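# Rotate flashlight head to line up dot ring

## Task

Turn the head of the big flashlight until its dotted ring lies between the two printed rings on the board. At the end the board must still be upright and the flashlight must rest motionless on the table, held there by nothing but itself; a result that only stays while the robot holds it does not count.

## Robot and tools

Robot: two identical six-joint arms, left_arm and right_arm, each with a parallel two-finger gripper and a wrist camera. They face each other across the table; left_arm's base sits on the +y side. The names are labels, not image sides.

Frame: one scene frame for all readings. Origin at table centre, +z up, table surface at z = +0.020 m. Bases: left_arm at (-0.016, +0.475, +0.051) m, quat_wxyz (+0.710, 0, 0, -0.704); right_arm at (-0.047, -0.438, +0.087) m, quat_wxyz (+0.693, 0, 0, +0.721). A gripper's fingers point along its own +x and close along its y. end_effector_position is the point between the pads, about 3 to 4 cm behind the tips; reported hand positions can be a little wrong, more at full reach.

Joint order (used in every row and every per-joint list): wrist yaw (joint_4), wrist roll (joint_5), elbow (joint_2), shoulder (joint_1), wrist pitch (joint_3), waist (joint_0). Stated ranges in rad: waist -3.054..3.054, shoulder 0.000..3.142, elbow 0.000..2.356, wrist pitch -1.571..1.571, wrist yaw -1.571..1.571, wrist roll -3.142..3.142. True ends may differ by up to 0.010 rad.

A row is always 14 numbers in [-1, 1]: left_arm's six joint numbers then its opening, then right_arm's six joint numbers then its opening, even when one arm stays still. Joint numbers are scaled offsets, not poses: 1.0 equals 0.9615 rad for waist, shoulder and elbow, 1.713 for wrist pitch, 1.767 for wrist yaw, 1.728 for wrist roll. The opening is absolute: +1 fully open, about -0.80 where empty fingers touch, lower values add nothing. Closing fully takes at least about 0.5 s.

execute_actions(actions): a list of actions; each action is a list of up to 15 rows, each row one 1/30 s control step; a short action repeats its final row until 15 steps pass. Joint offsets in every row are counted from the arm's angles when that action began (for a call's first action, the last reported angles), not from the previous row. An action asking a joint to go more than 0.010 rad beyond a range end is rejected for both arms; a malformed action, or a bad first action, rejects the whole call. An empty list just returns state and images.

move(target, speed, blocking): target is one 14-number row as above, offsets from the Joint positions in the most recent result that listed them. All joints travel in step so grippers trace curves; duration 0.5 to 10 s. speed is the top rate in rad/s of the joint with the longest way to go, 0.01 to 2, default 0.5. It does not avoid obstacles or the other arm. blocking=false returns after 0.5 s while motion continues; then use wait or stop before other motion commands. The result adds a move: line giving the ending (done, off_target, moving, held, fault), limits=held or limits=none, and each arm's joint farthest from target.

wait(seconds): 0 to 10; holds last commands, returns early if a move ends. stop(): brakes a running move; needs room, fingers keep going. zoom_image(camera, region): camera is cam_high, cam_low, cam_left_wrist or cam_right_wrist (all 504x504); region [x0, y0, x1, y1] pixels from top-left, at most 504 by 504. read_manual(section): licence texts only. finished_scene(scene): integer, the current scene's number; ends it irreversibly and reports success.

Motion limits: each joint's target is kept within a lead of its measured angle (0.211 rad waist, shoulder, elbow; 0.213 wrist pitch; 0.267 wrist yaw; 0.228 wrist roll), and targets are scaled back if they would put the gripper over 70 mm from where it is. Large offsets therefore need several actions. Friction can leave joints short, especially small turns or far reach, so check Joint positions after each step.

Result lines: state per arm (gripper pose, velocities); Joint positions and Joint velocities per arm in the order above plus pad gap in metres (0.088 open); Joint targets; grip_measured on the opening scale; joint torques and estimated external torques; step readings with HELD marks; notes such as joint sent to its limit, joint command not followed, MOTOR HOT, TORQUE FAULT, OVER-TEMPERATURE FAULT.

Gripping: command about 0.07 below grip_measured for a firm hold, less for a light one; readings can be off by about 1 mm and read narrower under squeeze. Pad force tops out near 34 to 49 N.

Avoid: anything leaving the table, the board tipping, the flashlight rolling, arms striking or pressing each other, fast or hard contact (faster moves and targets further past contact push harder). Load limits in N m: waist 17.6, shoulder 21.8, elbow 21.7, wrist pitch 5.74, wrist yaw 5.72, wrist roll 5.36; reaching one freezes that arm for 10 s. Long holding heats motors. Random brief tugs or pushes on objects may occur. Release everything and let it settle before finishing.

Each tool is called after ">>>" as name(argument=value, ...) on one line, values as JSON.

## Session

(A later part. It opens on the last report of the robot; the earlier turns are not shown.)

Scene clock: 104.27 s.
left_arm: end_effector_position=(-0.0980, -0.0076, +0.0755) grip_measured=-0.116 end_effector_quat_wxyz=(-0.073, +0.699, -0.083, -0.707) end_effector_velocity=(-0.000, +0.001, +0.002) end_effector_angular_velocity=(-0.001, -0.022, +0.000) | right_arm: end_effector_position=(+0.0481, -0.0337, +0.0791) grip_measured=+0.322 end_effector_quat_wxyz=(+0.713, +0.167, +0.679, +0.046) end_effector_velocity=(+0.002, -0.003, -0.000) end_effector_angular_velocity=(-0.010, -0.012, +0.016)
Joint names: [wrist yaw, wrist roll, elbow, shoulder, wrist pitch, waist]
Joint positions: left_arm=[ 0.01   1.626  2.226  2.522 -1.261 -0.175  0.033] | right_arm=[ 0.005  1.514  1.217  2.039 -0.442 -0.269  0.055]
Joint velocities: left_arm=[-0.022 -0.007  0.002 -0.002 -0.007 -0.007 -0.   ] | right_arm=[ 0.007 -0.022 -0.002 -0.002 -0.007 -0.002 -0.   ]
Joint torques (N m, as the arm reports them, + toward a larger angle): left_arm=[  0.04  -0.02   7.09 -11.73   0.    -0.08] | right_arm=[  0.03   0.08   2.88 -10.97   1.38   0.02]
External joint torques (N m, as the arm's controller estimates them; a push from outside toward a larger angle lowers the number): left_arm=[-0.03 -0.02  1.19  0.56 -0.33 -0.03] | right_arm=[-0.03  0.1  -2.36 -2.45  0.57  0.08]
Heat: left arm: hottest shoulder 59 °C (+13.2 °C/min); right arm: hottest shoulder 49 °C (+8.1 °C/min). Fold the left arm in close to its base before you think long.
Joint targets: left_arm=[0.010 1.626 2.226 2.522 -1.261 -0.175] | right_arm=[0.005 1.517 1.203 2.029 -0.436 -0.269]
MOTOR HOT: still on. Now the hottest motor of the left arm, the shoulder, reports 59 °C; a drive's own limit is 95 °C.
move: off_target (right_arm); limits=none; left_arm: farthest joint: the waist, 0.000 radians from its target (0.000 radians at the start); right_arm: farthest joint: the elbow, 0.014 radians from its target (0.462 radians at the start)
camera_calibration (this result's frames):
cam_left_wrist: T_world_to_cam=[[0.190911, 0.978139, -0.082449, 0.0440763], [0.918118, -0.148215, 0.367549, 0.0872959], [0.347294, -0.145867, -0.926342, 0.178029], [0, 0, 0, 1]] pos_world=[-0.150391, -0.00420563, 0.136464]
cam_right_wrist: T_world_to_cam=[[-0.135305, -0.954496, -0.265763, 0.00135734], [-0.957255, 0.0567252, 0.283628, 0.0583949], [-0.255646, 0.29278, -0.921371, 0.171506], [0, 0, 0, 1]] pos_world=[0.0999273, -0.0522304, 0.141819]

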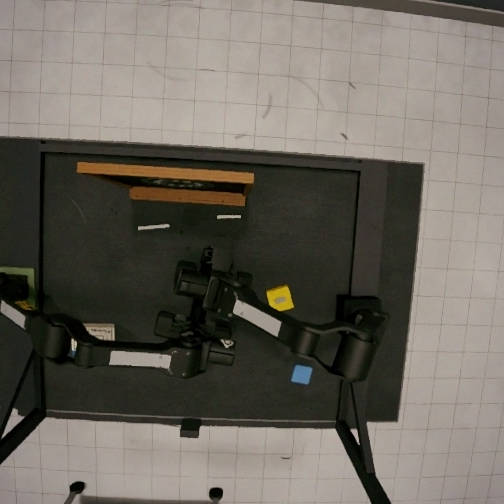

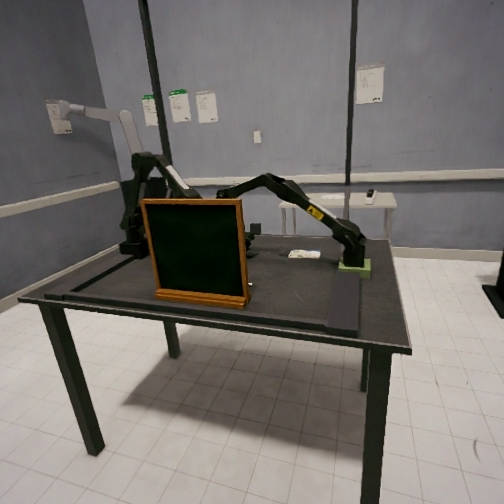

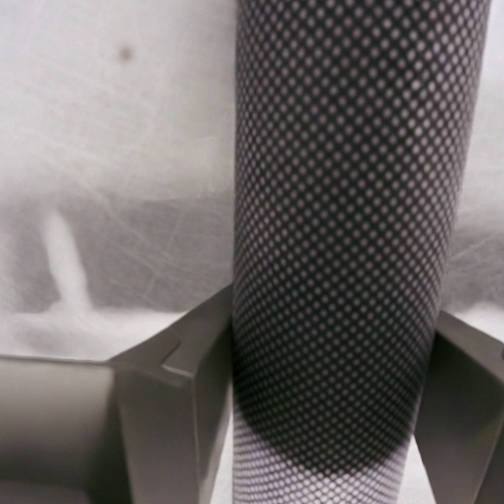

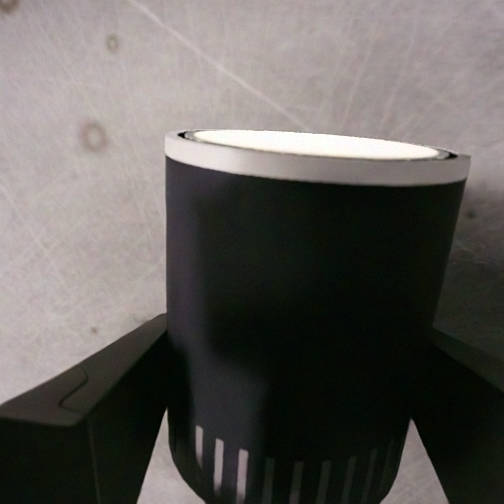

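>>> execute_actions(actions=[[[0,0,0,0,0,0,-0.3, 0,0,0,0,0,0,1]],[[0,0,0,0,0,0,-0.3, 0,0,0,-0.15,0,0,1]],[[0,0,0,0,0,0,0.05, 0,0,0,-0.15,0,0,1]],[[0,0,0,0,0,0,0.3, 0,0,0,-0.1,0,0,1]],[[0,0,0,0,0,0,1, 0,0,0,0,0,0,1]],[[0,0,0,-0.15,0,0,1, 0,0,0,0,0,0,1]]])

>>> move(target=[0,0,0,-0.5,0,0,1, 0,0,-0.3,-0.6,0,0,1], speed=1.0)

>>> move(target=[-0.87,-0.93,-1,-0.72,0.645,-0.235,1, 0,0,-0.3,-0.6,0,0,1], speed=1.2)

Scene clock: 110.53 s.
left_arm: end_effector_position=(-0.0991, -0.0149, +0.1488) grip_measured=+0.981 end_effector_quat_wxyz=(-0.017, +0.693, -0.137, -0.707) end_effector_velocity=(+0.000, +0.002, +0.000) end_effector_angular_velocity=(+0.006, -0.007, +0.006) | right_arm: end_effector_position=(+0.0511, -0.0210, +0.2195) grip_measured=+0.993 end_effector_quat_wxyz=(+0.701, +0.282, +0.634, +0.165) end_effector_velocity=(+0.000, +0.001, +0.001) end_effector_angular_velocity=(+0.010, +0.008, -0.004)
Joint names: [wrist yaw, wrist roll, elbow, shoulder, wrist pitch, waist]
Joint positions: left_arm=[ 0.01   1.624  2.231  2.37  -1.261 -0.174  0.087] | right_arm=[ 0.005  1.514  1.211  1.689 -0.442 -0.269  0.088]
Joint velocities: left_arm=[-0.007 -0.007 -0.002 -0.002 -0.007 -0.002 -0.   ] | right_arm=[-0.007  0.007 -0.002 -0.002  0.007 -0.002 -0.   ]
Joint torques (N m, as the arm reports them, + toward a larger angle): left_arm=[  0.05  -0.02   6.87 -10.47   0.35  -0.02] | right_arm=[ 0.02 -0.02  5.47 -8.19  1.44  0.02]
External joint torques (N m, as the arm's controller estimates them; a push from outside toward a larger angle lowers the number): left_arm=[-0.02 -0.01  0.49  1.8  -0.25 -0.04] | right_arm=[-0.02  0.02 -0.9  -1.02  0.16  0.01]
External joint torques at the end of the 2nd action: left_arm=[-0.03  0.07  1.18  0.54 -0.29  0.06] | right_arm=[-0.03  0.01 -0.31 -2.77  0.18  0.03]
External joint torques at the end of the 3rd action: left_arm=[-0.02 -0.01  1.34  0.5  -0.29 -0.19] | right_arm=[-0.03  0.01 -0.45 -2.34  0.26  0.08]
External joint torques at the end of the 4th action: left_arm=[-0.02  0.02  1.19  0.61 -0.3  -0.09] | right_arm=[-0.03  0.02 -0.54 -2.78  0.21  0.01]
External joint torques at the end of the 5th action: left_arm=[-0.02  0.02  1.41  0.49 -0.29 -0.02] | right_arm=[-0.02  0.01 -0.74 -1.11  0.2   0.01]
Heat: left arm: hottest shoulder 59 °C (+11.1 °C/min); right arm: hottest shoulder 49 °C (+8.1 °C/min). Fold the left arm in close to its base before you think long.
Joint targets: left_arm=[0.010 1.624 2.226 2.377 -1.261 -0.174] | right_arm=[0.005 1.514 1.211 1.689 -0.442 -0.269]
MOTOR HOT: still on. Now the hottest motor of the left arm, the shoulder, reports 59 °C; a drive's own limit is 95 °C.
Step readings (joint positions; steps 1 to 15: 1st action; 16 to 30: 2nd action; 31 to 45: 3rd action; 46 to 60: 4th action; 61 to 75: 5th action; 76 to 90: 6th action):
0: left_arm=[0.010 1.626 2.226 2.522 -1.261 -0.175] | right_arm=[0.005 1.514 1.216 2.039 -0.442 -0.269]
1: left_arm=[0.010 1.627 2.226 2.522 -1.261 -0.175] | right_arm=[0.005 1.514 1.216 2.039 -0.441 -0.269]
2: left_arm=[0.010 1.627 2.226 2.522 -1.261 -0.174] | right_arm=[0.005 1.514 1.216 2.039 -0.440 -0.269]
4: left_arm=[0.010 1.627 2.226 2.522 -1.261 -0.174] | right_arm=[0.005 1.514 1.216 2.039 -0.440 -0.269]
8: left_arm=[0.010 1.627 2.226 2.522 -1.261 -0.174] | right_arm=[0.005 1.514 1.216 2.039 -0.440 -0.269]
15: left_arm=[0.010 1.627 2.226 2.522 -1.261 -0.174] | right_arm=[0.005 1.514 1.216 2.039 -0.440 -0.269]
16: left_arm=[0.010 1.627 2.226 2.522 -1.261 -0.174] | right_arm=[0.005 1.514 1.216 2.028 -0.440 -0.269]
17: left_arm=[0.010 1.627 2.226 2.522 -1.261 -0.174] | right_arm=[0.005 1.514 1.214 2.014 -0.445 -0.269]
19: left_arm=[0.010 1.627 2.226 2.522 -1.261 -0.174] | right_arm=[0.005 1.514 1.212 1.975 -0.444 -0.269]
23: left_arm=[0.010 1.624 2.226 2.522 -1.261 -0.174] | right_arm=[0.005 1.514 1.214 1.912 -0.440 -0.269]
30: left_arm=[0.010 1.624 2.226 2.522 -1.261 -0.174] | right_arm=[0.005 1.514 1.214 1.907 -0.440 -0.269]
31: left_arm=[0.010 1.624 2.226 2.522 -1.261 -0.174] | right_arm=[0.005 1.514 1.214 1.894 -0.440 -0.269]
32: left_arm=[0.010 1.624 2.226 2.522 -1.261 -0.174] | right_arm=[0.005 1.514 1.211 1.880 -0.446 -0.269]
34: left_arm=[0.010 1.624 2.226 2.522 -1.261 -0.174] | right_arm=[0.005 1.514 1.210 1.841 -0.444 -0.269]
38: left_arm=[0.010 1.624 2.226 2.521 -1.261 -0.174] | right_arm=[0.005 1.514 1.212 1.777 -0.439 -0.269]
45: left_arm=[0.010 1.624 2.226 2.521 -1.261 -0.174] | right_arm=[0.005 1.514 1.212 1.773 -0.441 -0.269]
46: left_arm=[0.010 1.624 2.226 2.521 -1.261 -0.174] | right_arm=[0.005 1.514 1.212 1.765 -0.441 -0.269]
47: left_arm=[0.010 1.624 2.226 2.521 -1.261 -0.174] | right_arm=[0.005 1.514 1.212 1.756 -0.445 -0.269]
49: left_arm=[0.010 1.624 2.226 2.521 -1.261 -0.174] | right_arm=[0.005 1.514 1.211 1.734 -0.444 -0.269]
53: left_arm=[0.010 1.624 2.226 2.521 -1.261 -0.174] | right_arm=[0.005 1.514 1.211 1.692 -0.442 -0.269]
60: left_arm=[0.010 1.624 2.226 2.521 -1.261 -0.174] | right_arm=[0.005 1.514 1.211 1.689 -0.442 -0.269]
61: left_arm=[0.010 1.624 2.226 2.521 -1.261 -0.174] | right_arm=[0.005 1.514 1.211 1.689 -0.442 -0.269]
62: left_arm=[0.010 1.624 2.226 2.521 -1.261 -0.174] | right_arm=[0.005 1.514 1.211 1.689 -0.442 -0.269]
64: left_arm=[0.010 1.624 2.226 2.521 -1.261 -0.174] | right_arm=[0.005 1.514 1.211 1.689 -0.442 -0.269]
68: left_arm=[0.010 1.624 2.226 2.521 -1.261 -0.174] | right_arm=[0.005 1.514 1.211 1.689 -0.442 -0.269]
75: left_arm=[0.010 1.624 2.226 2.521 -1.261 -0.174] | right_arm=[0.005 1.514 1.211 1.689 -0.442 -0.269]
76: left_arm=[0.010 1.624 2.226 2.509 -1.260 -0.174] | right_arm=[0.005 1.514 1.211 1.689 -0.442 -0.269]
77: left_arm=[0.010 1.624 2.223 2.496 -1.262 -0.174] | right_arm=[0.005 1.514 1.211 1.689 -0.442 -0.269]
79: left_arm=[0.010 1.624 2.222 2.459 -1.262 -0.174] | right_arm=[0.005 1.514 1.211 1.689 -0.442 -0.269]
83: left_arm=[0.010 1.624 2.228 2.382 -1.262 -0.174] | right_arm=[0.005 1.514 1.211 1.689 -0.442 -0.269]
90: Joint positions above
camera_calibration (this result's frames):
cam_left_wrist: T_world_to_cam=[[0.184177, 0.954078, -0.236249, 0.0793168], [0.928019, -0.0896087, 0.361594, 0.0630138], [0.323819, -0.285841, -0.901907, 0.237183], [0, 0, 0, 1]] pos_world=[-0.149891, -0.00223107, 0.20987]
cam_right_wrist: T_world_to_cam=[[-0.102101, -0.81195, -0.574728, 0.120245], [-0.976921, -0.0271257, 0.211873, 0.0357391], [-0.18762, 0.583096, -0.790442, 0.271776], [0, 0, 0, 1]] pos_world=[0.098182, -0.0598692, 0.276359]

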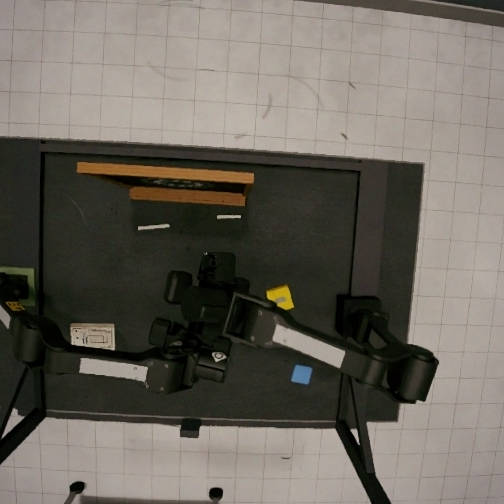

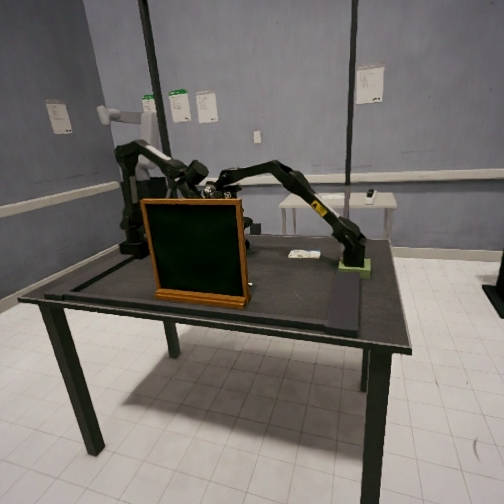

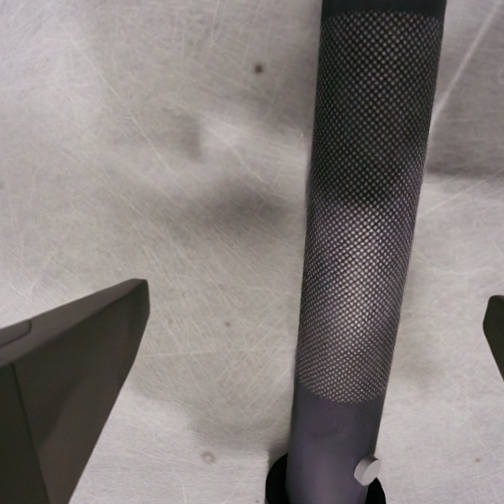

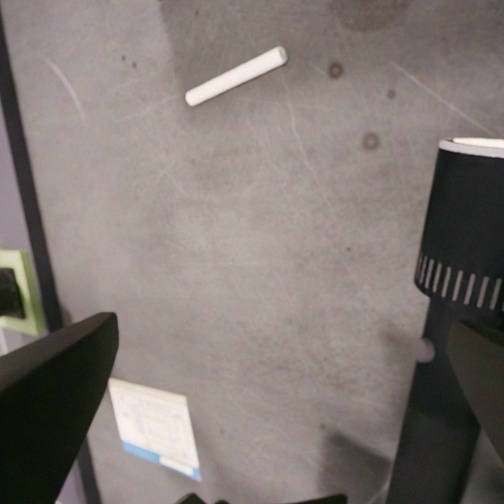

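Scene clock: 111.93 s.
left_arm: end_effector_position=(-0.0907, +0.0357, +0.3697) grip_measured=+0.981 end_effector_quat_wxyz=(+0.151, +0.650, -0.299, -0.682) end_effector_velocity=(-0.002, -0.000, -0.000) end_effector_angular_velocity=(-0.002, +0.002, -0.013) | right_arm: end_effector_position=(+0.0297, -0.1131, +0.3133) grip_measured=+0.993 end_effector_quat_wxyz=(+0.675, +0.372, +0.580, +0.262) end_effector_velocity=(-0.002, +0.000, -0.001) end_effector_angular_velocity=(+0.004, +0.006, +0.020)
Joint names: [wrist yaw, wrist roll, elbow, shoulder, wrist pitch, waist]
Joint positions: left_arm=[ 0.01   1.624  2.231  1.89  -1.261 -0.174  0.087] | right_arm=[ 0.005  1.514  0.936  1.123 -0.442 -0.269  0.088]
Joint velocities: left_arm=[ 0.007  0.007 -0.007 -0.002  0.007 -0.002 -0.   ] | right_arm=[-0.022 -0.007 -0.007 -0.002  0.007 -0.002 -0.   ]
Joint torques (N m, as the arm reports them, + toward a larger angle): left_arm=[ 0.05 -0.03  7.41 -8.53  1.12 -0.19] | right_arm=[ 0.01 -0.03  4.69 -5.65  1.78  0.02]
External joint torques (N m, as the arm's controller estimates them; a push from outside toward a larger angle lowers the number): left_arm=[ 0.    0.01  1.47 -0.1  -0.2  -0.2 ] | right_arm=[-0.02  0.02 -1.99 -2.12  0.24  0.01]
Heat: left arm: hottest shoulder 59 °C (+11.0 °C/min); right arm: hottest shoulder 48 °C (+6.0 °C/min). Fold the left arm in close to its base before you think long.
Joint targets: left_arm=[0.010 1.624 2.231 1.890 -1.261 -0.174] | right_arm=[0.005 1.514 0.923 1.113 -0.442 -0.269]
MOTOR HOT: still on. Now the hottest motor of the left arm, the shoulder, reports 59 °C; a drive's own limit is 95 °C.
move: off_target (right_arm); limits=none; left_arm: farthest joint: the shoulder, 0.001 radians from its target (0.481 radians at the start); right_arm: farthest joint: the elbow, 0.013 radians from its target (0.289 radians at the start)
camera_calibration (this result's frames):
cam_left_wrist: T_world_to_cam=[[0.148222, 0.738256, -0.658034, 0.242043], [0.954264, 0.0679214, 0.291149, 0.00263076], [0.259637, -0.671093, -0.694423, 0.37942], [0, 0, 0, 1]] pos_world=[-0.136898, 0.0757575, 0.421985]
cam_right_wrist: T_world_to_cam=[[-0.0569665, -0.618272, -0.783897, 0.18331], [-0.98834, -0.0761274, 0.131866, 0.0122764], [-0.141205, 0.782269, -0.606726, 0.359153], [0, 0, 0, 1]] pos_world=[0.07329, -0.166684, 0.359984]

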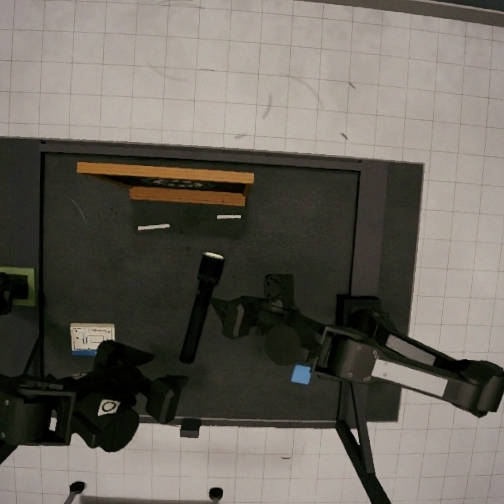

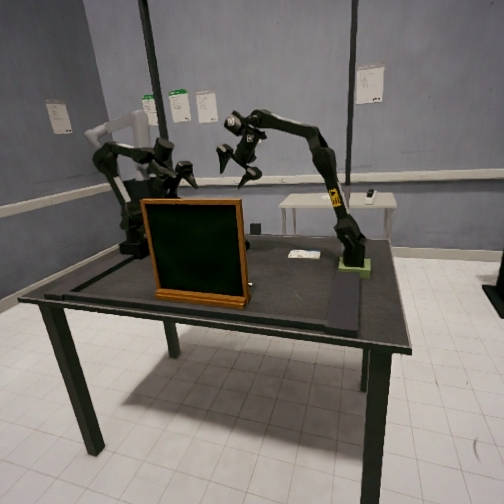

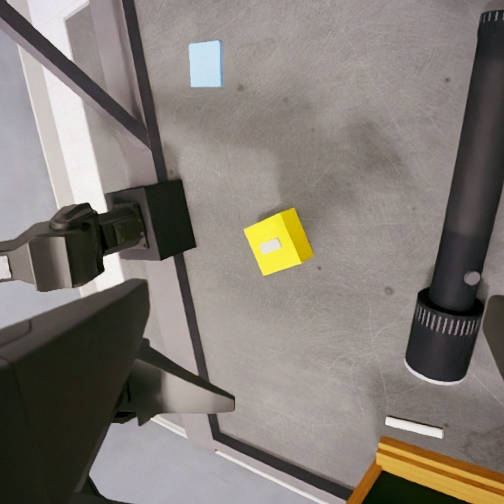

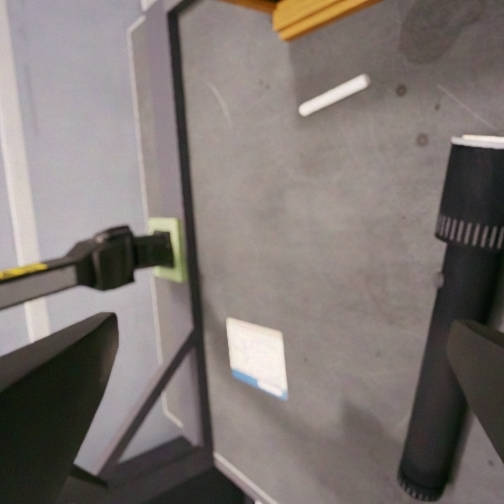

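Scene clock: 114.10 s.
left_arm: end_effector_position=(+0.0326, +0.1969, +0.4747) grip_measured=+0.981 end_effector_quat_wxyz=(+0.975, +0.048, -0.009, -0.217) end_effector_velocity=(-0.000, +0.001, +0.000) end_effector_angular_velocity=(-0.027, +0.012, +0.005) | right_arm: end_effector_position=(+0.0080, -0.2063, +0.3436) grip_measured=+0.993 end_effector_quat_wxyz=(+0.634, +0.456, +0.514, +0.355) end_effector_velocity=(-0.002, -0.000, -0.002) end_effector_angular_velocity=(-0.008, -0.003, +0.012)
Joint names: [wrist yaw, wrist roll, elbow, shoulder, wrist pitch, waist]
Joint positions: left_arm=[-1.522  0.021  1.285  1.203 -0.159 -0.397  0.087] | right_arm=[ 0.005  1.514  0.66   0.551 -0.442 -0.269  0.088]
Joint velocities: left_arm=[-0.007 -0.022 -0.002 -0.002  0.007 -0.002 -0.   ] | right_arm=[-0.007 -0.007 -0.002 -0.002 -0.007  0.002 -0.   ]
Joint torques (N m, as the arm reports them, + toward a larger angle): left_arm=[-0.21 -0.11  6.02 -4.27  1.17 -0.21] | right_arm=[ 0.   -0.04  4.63 -1.23  1.96  0.02]
External joint torques (N m, as the arm's controller estimates them; a push from outside toward a larger angle lowers the number): left_arm=[-0.15 -0.12 -0.33 -0.76  0.04 -0.23] | right_arm=[-0.02  0.02 -1.91 -0.86  0.26  0.02]
Heat: left arm: hottest shoulder 58 °C (+9.0 °C/min); right arm: hottest shoulder 48 °C (+6.0 °C/min). Fold the left arm in close to its base before you think long.
Joint targets: left_arm=[-1.527 0.017 1.270 1.198 -0.156 -0.400] | right_arm=[0.005 1.514 0.647 0.547 -0.442 -0.269]
MOTOR HOT: still on. Now the hottest motor of the left arm, the shoulder, reports 58 °C; a drive's own limit is 95 °C.
move: off_target (left_arm, right_arm); limits=none; left_arm: farthest joint: the elbow, 0.015 radians from its target (0.962 radians at the start); right_arm: farthest joint: the elbow, 0.012 radians from its target (0.288 radians at the start)
camera_calibration (this result's frames):
cam_left_wrist: T_world_to_cam=[[-0.359923, -0.930299, -0.0707091, 0.240213], [-0.327688, 0.197011, -0.924017, 0.436686], [0.873542, -0.309405, -0.375757, 0.285939], [0, 0, 0, 1]] pos_world=[-0.020225, 0.225908, 0.527934]
cam_right_wrist: T_world_to_cam=[[0.00108599, -0.36916, -0.929365, 0.249141], [-0.994128, -0.100963, 0.0389428, 0.0065534], [-0.108208, 0.923865, -0.367102, 0.39405], [0, 0, 0, 1]] pos_world=[0.0488838, -0.271415, 0.375944]

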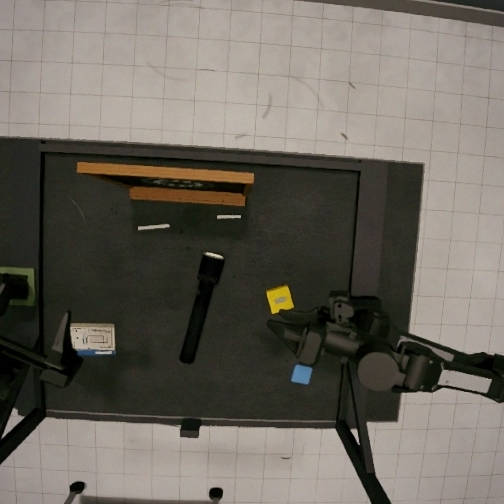

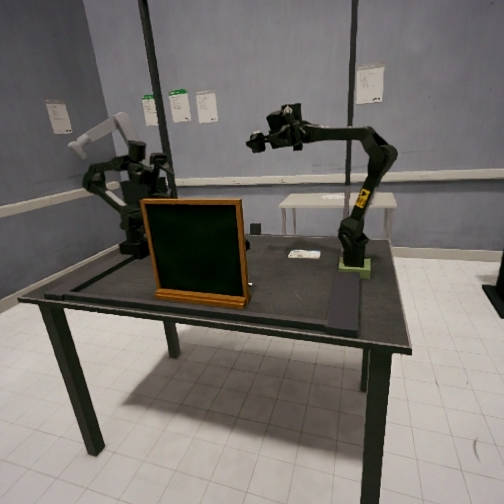

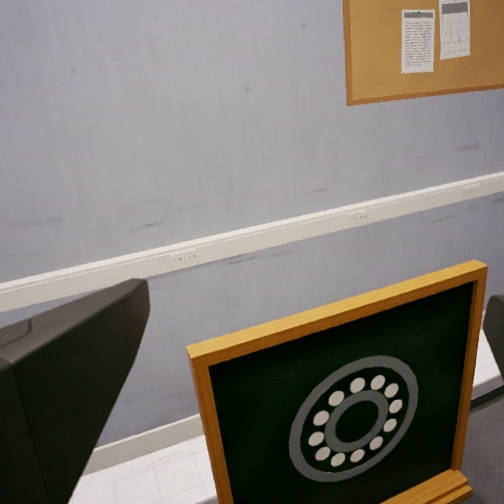

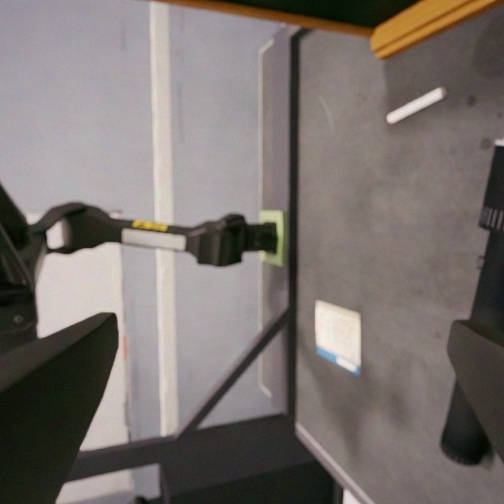

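Dots sit between the rings, and the torch is still.

>>> finished_scene(scene=2)

The scene is finished: the task was done.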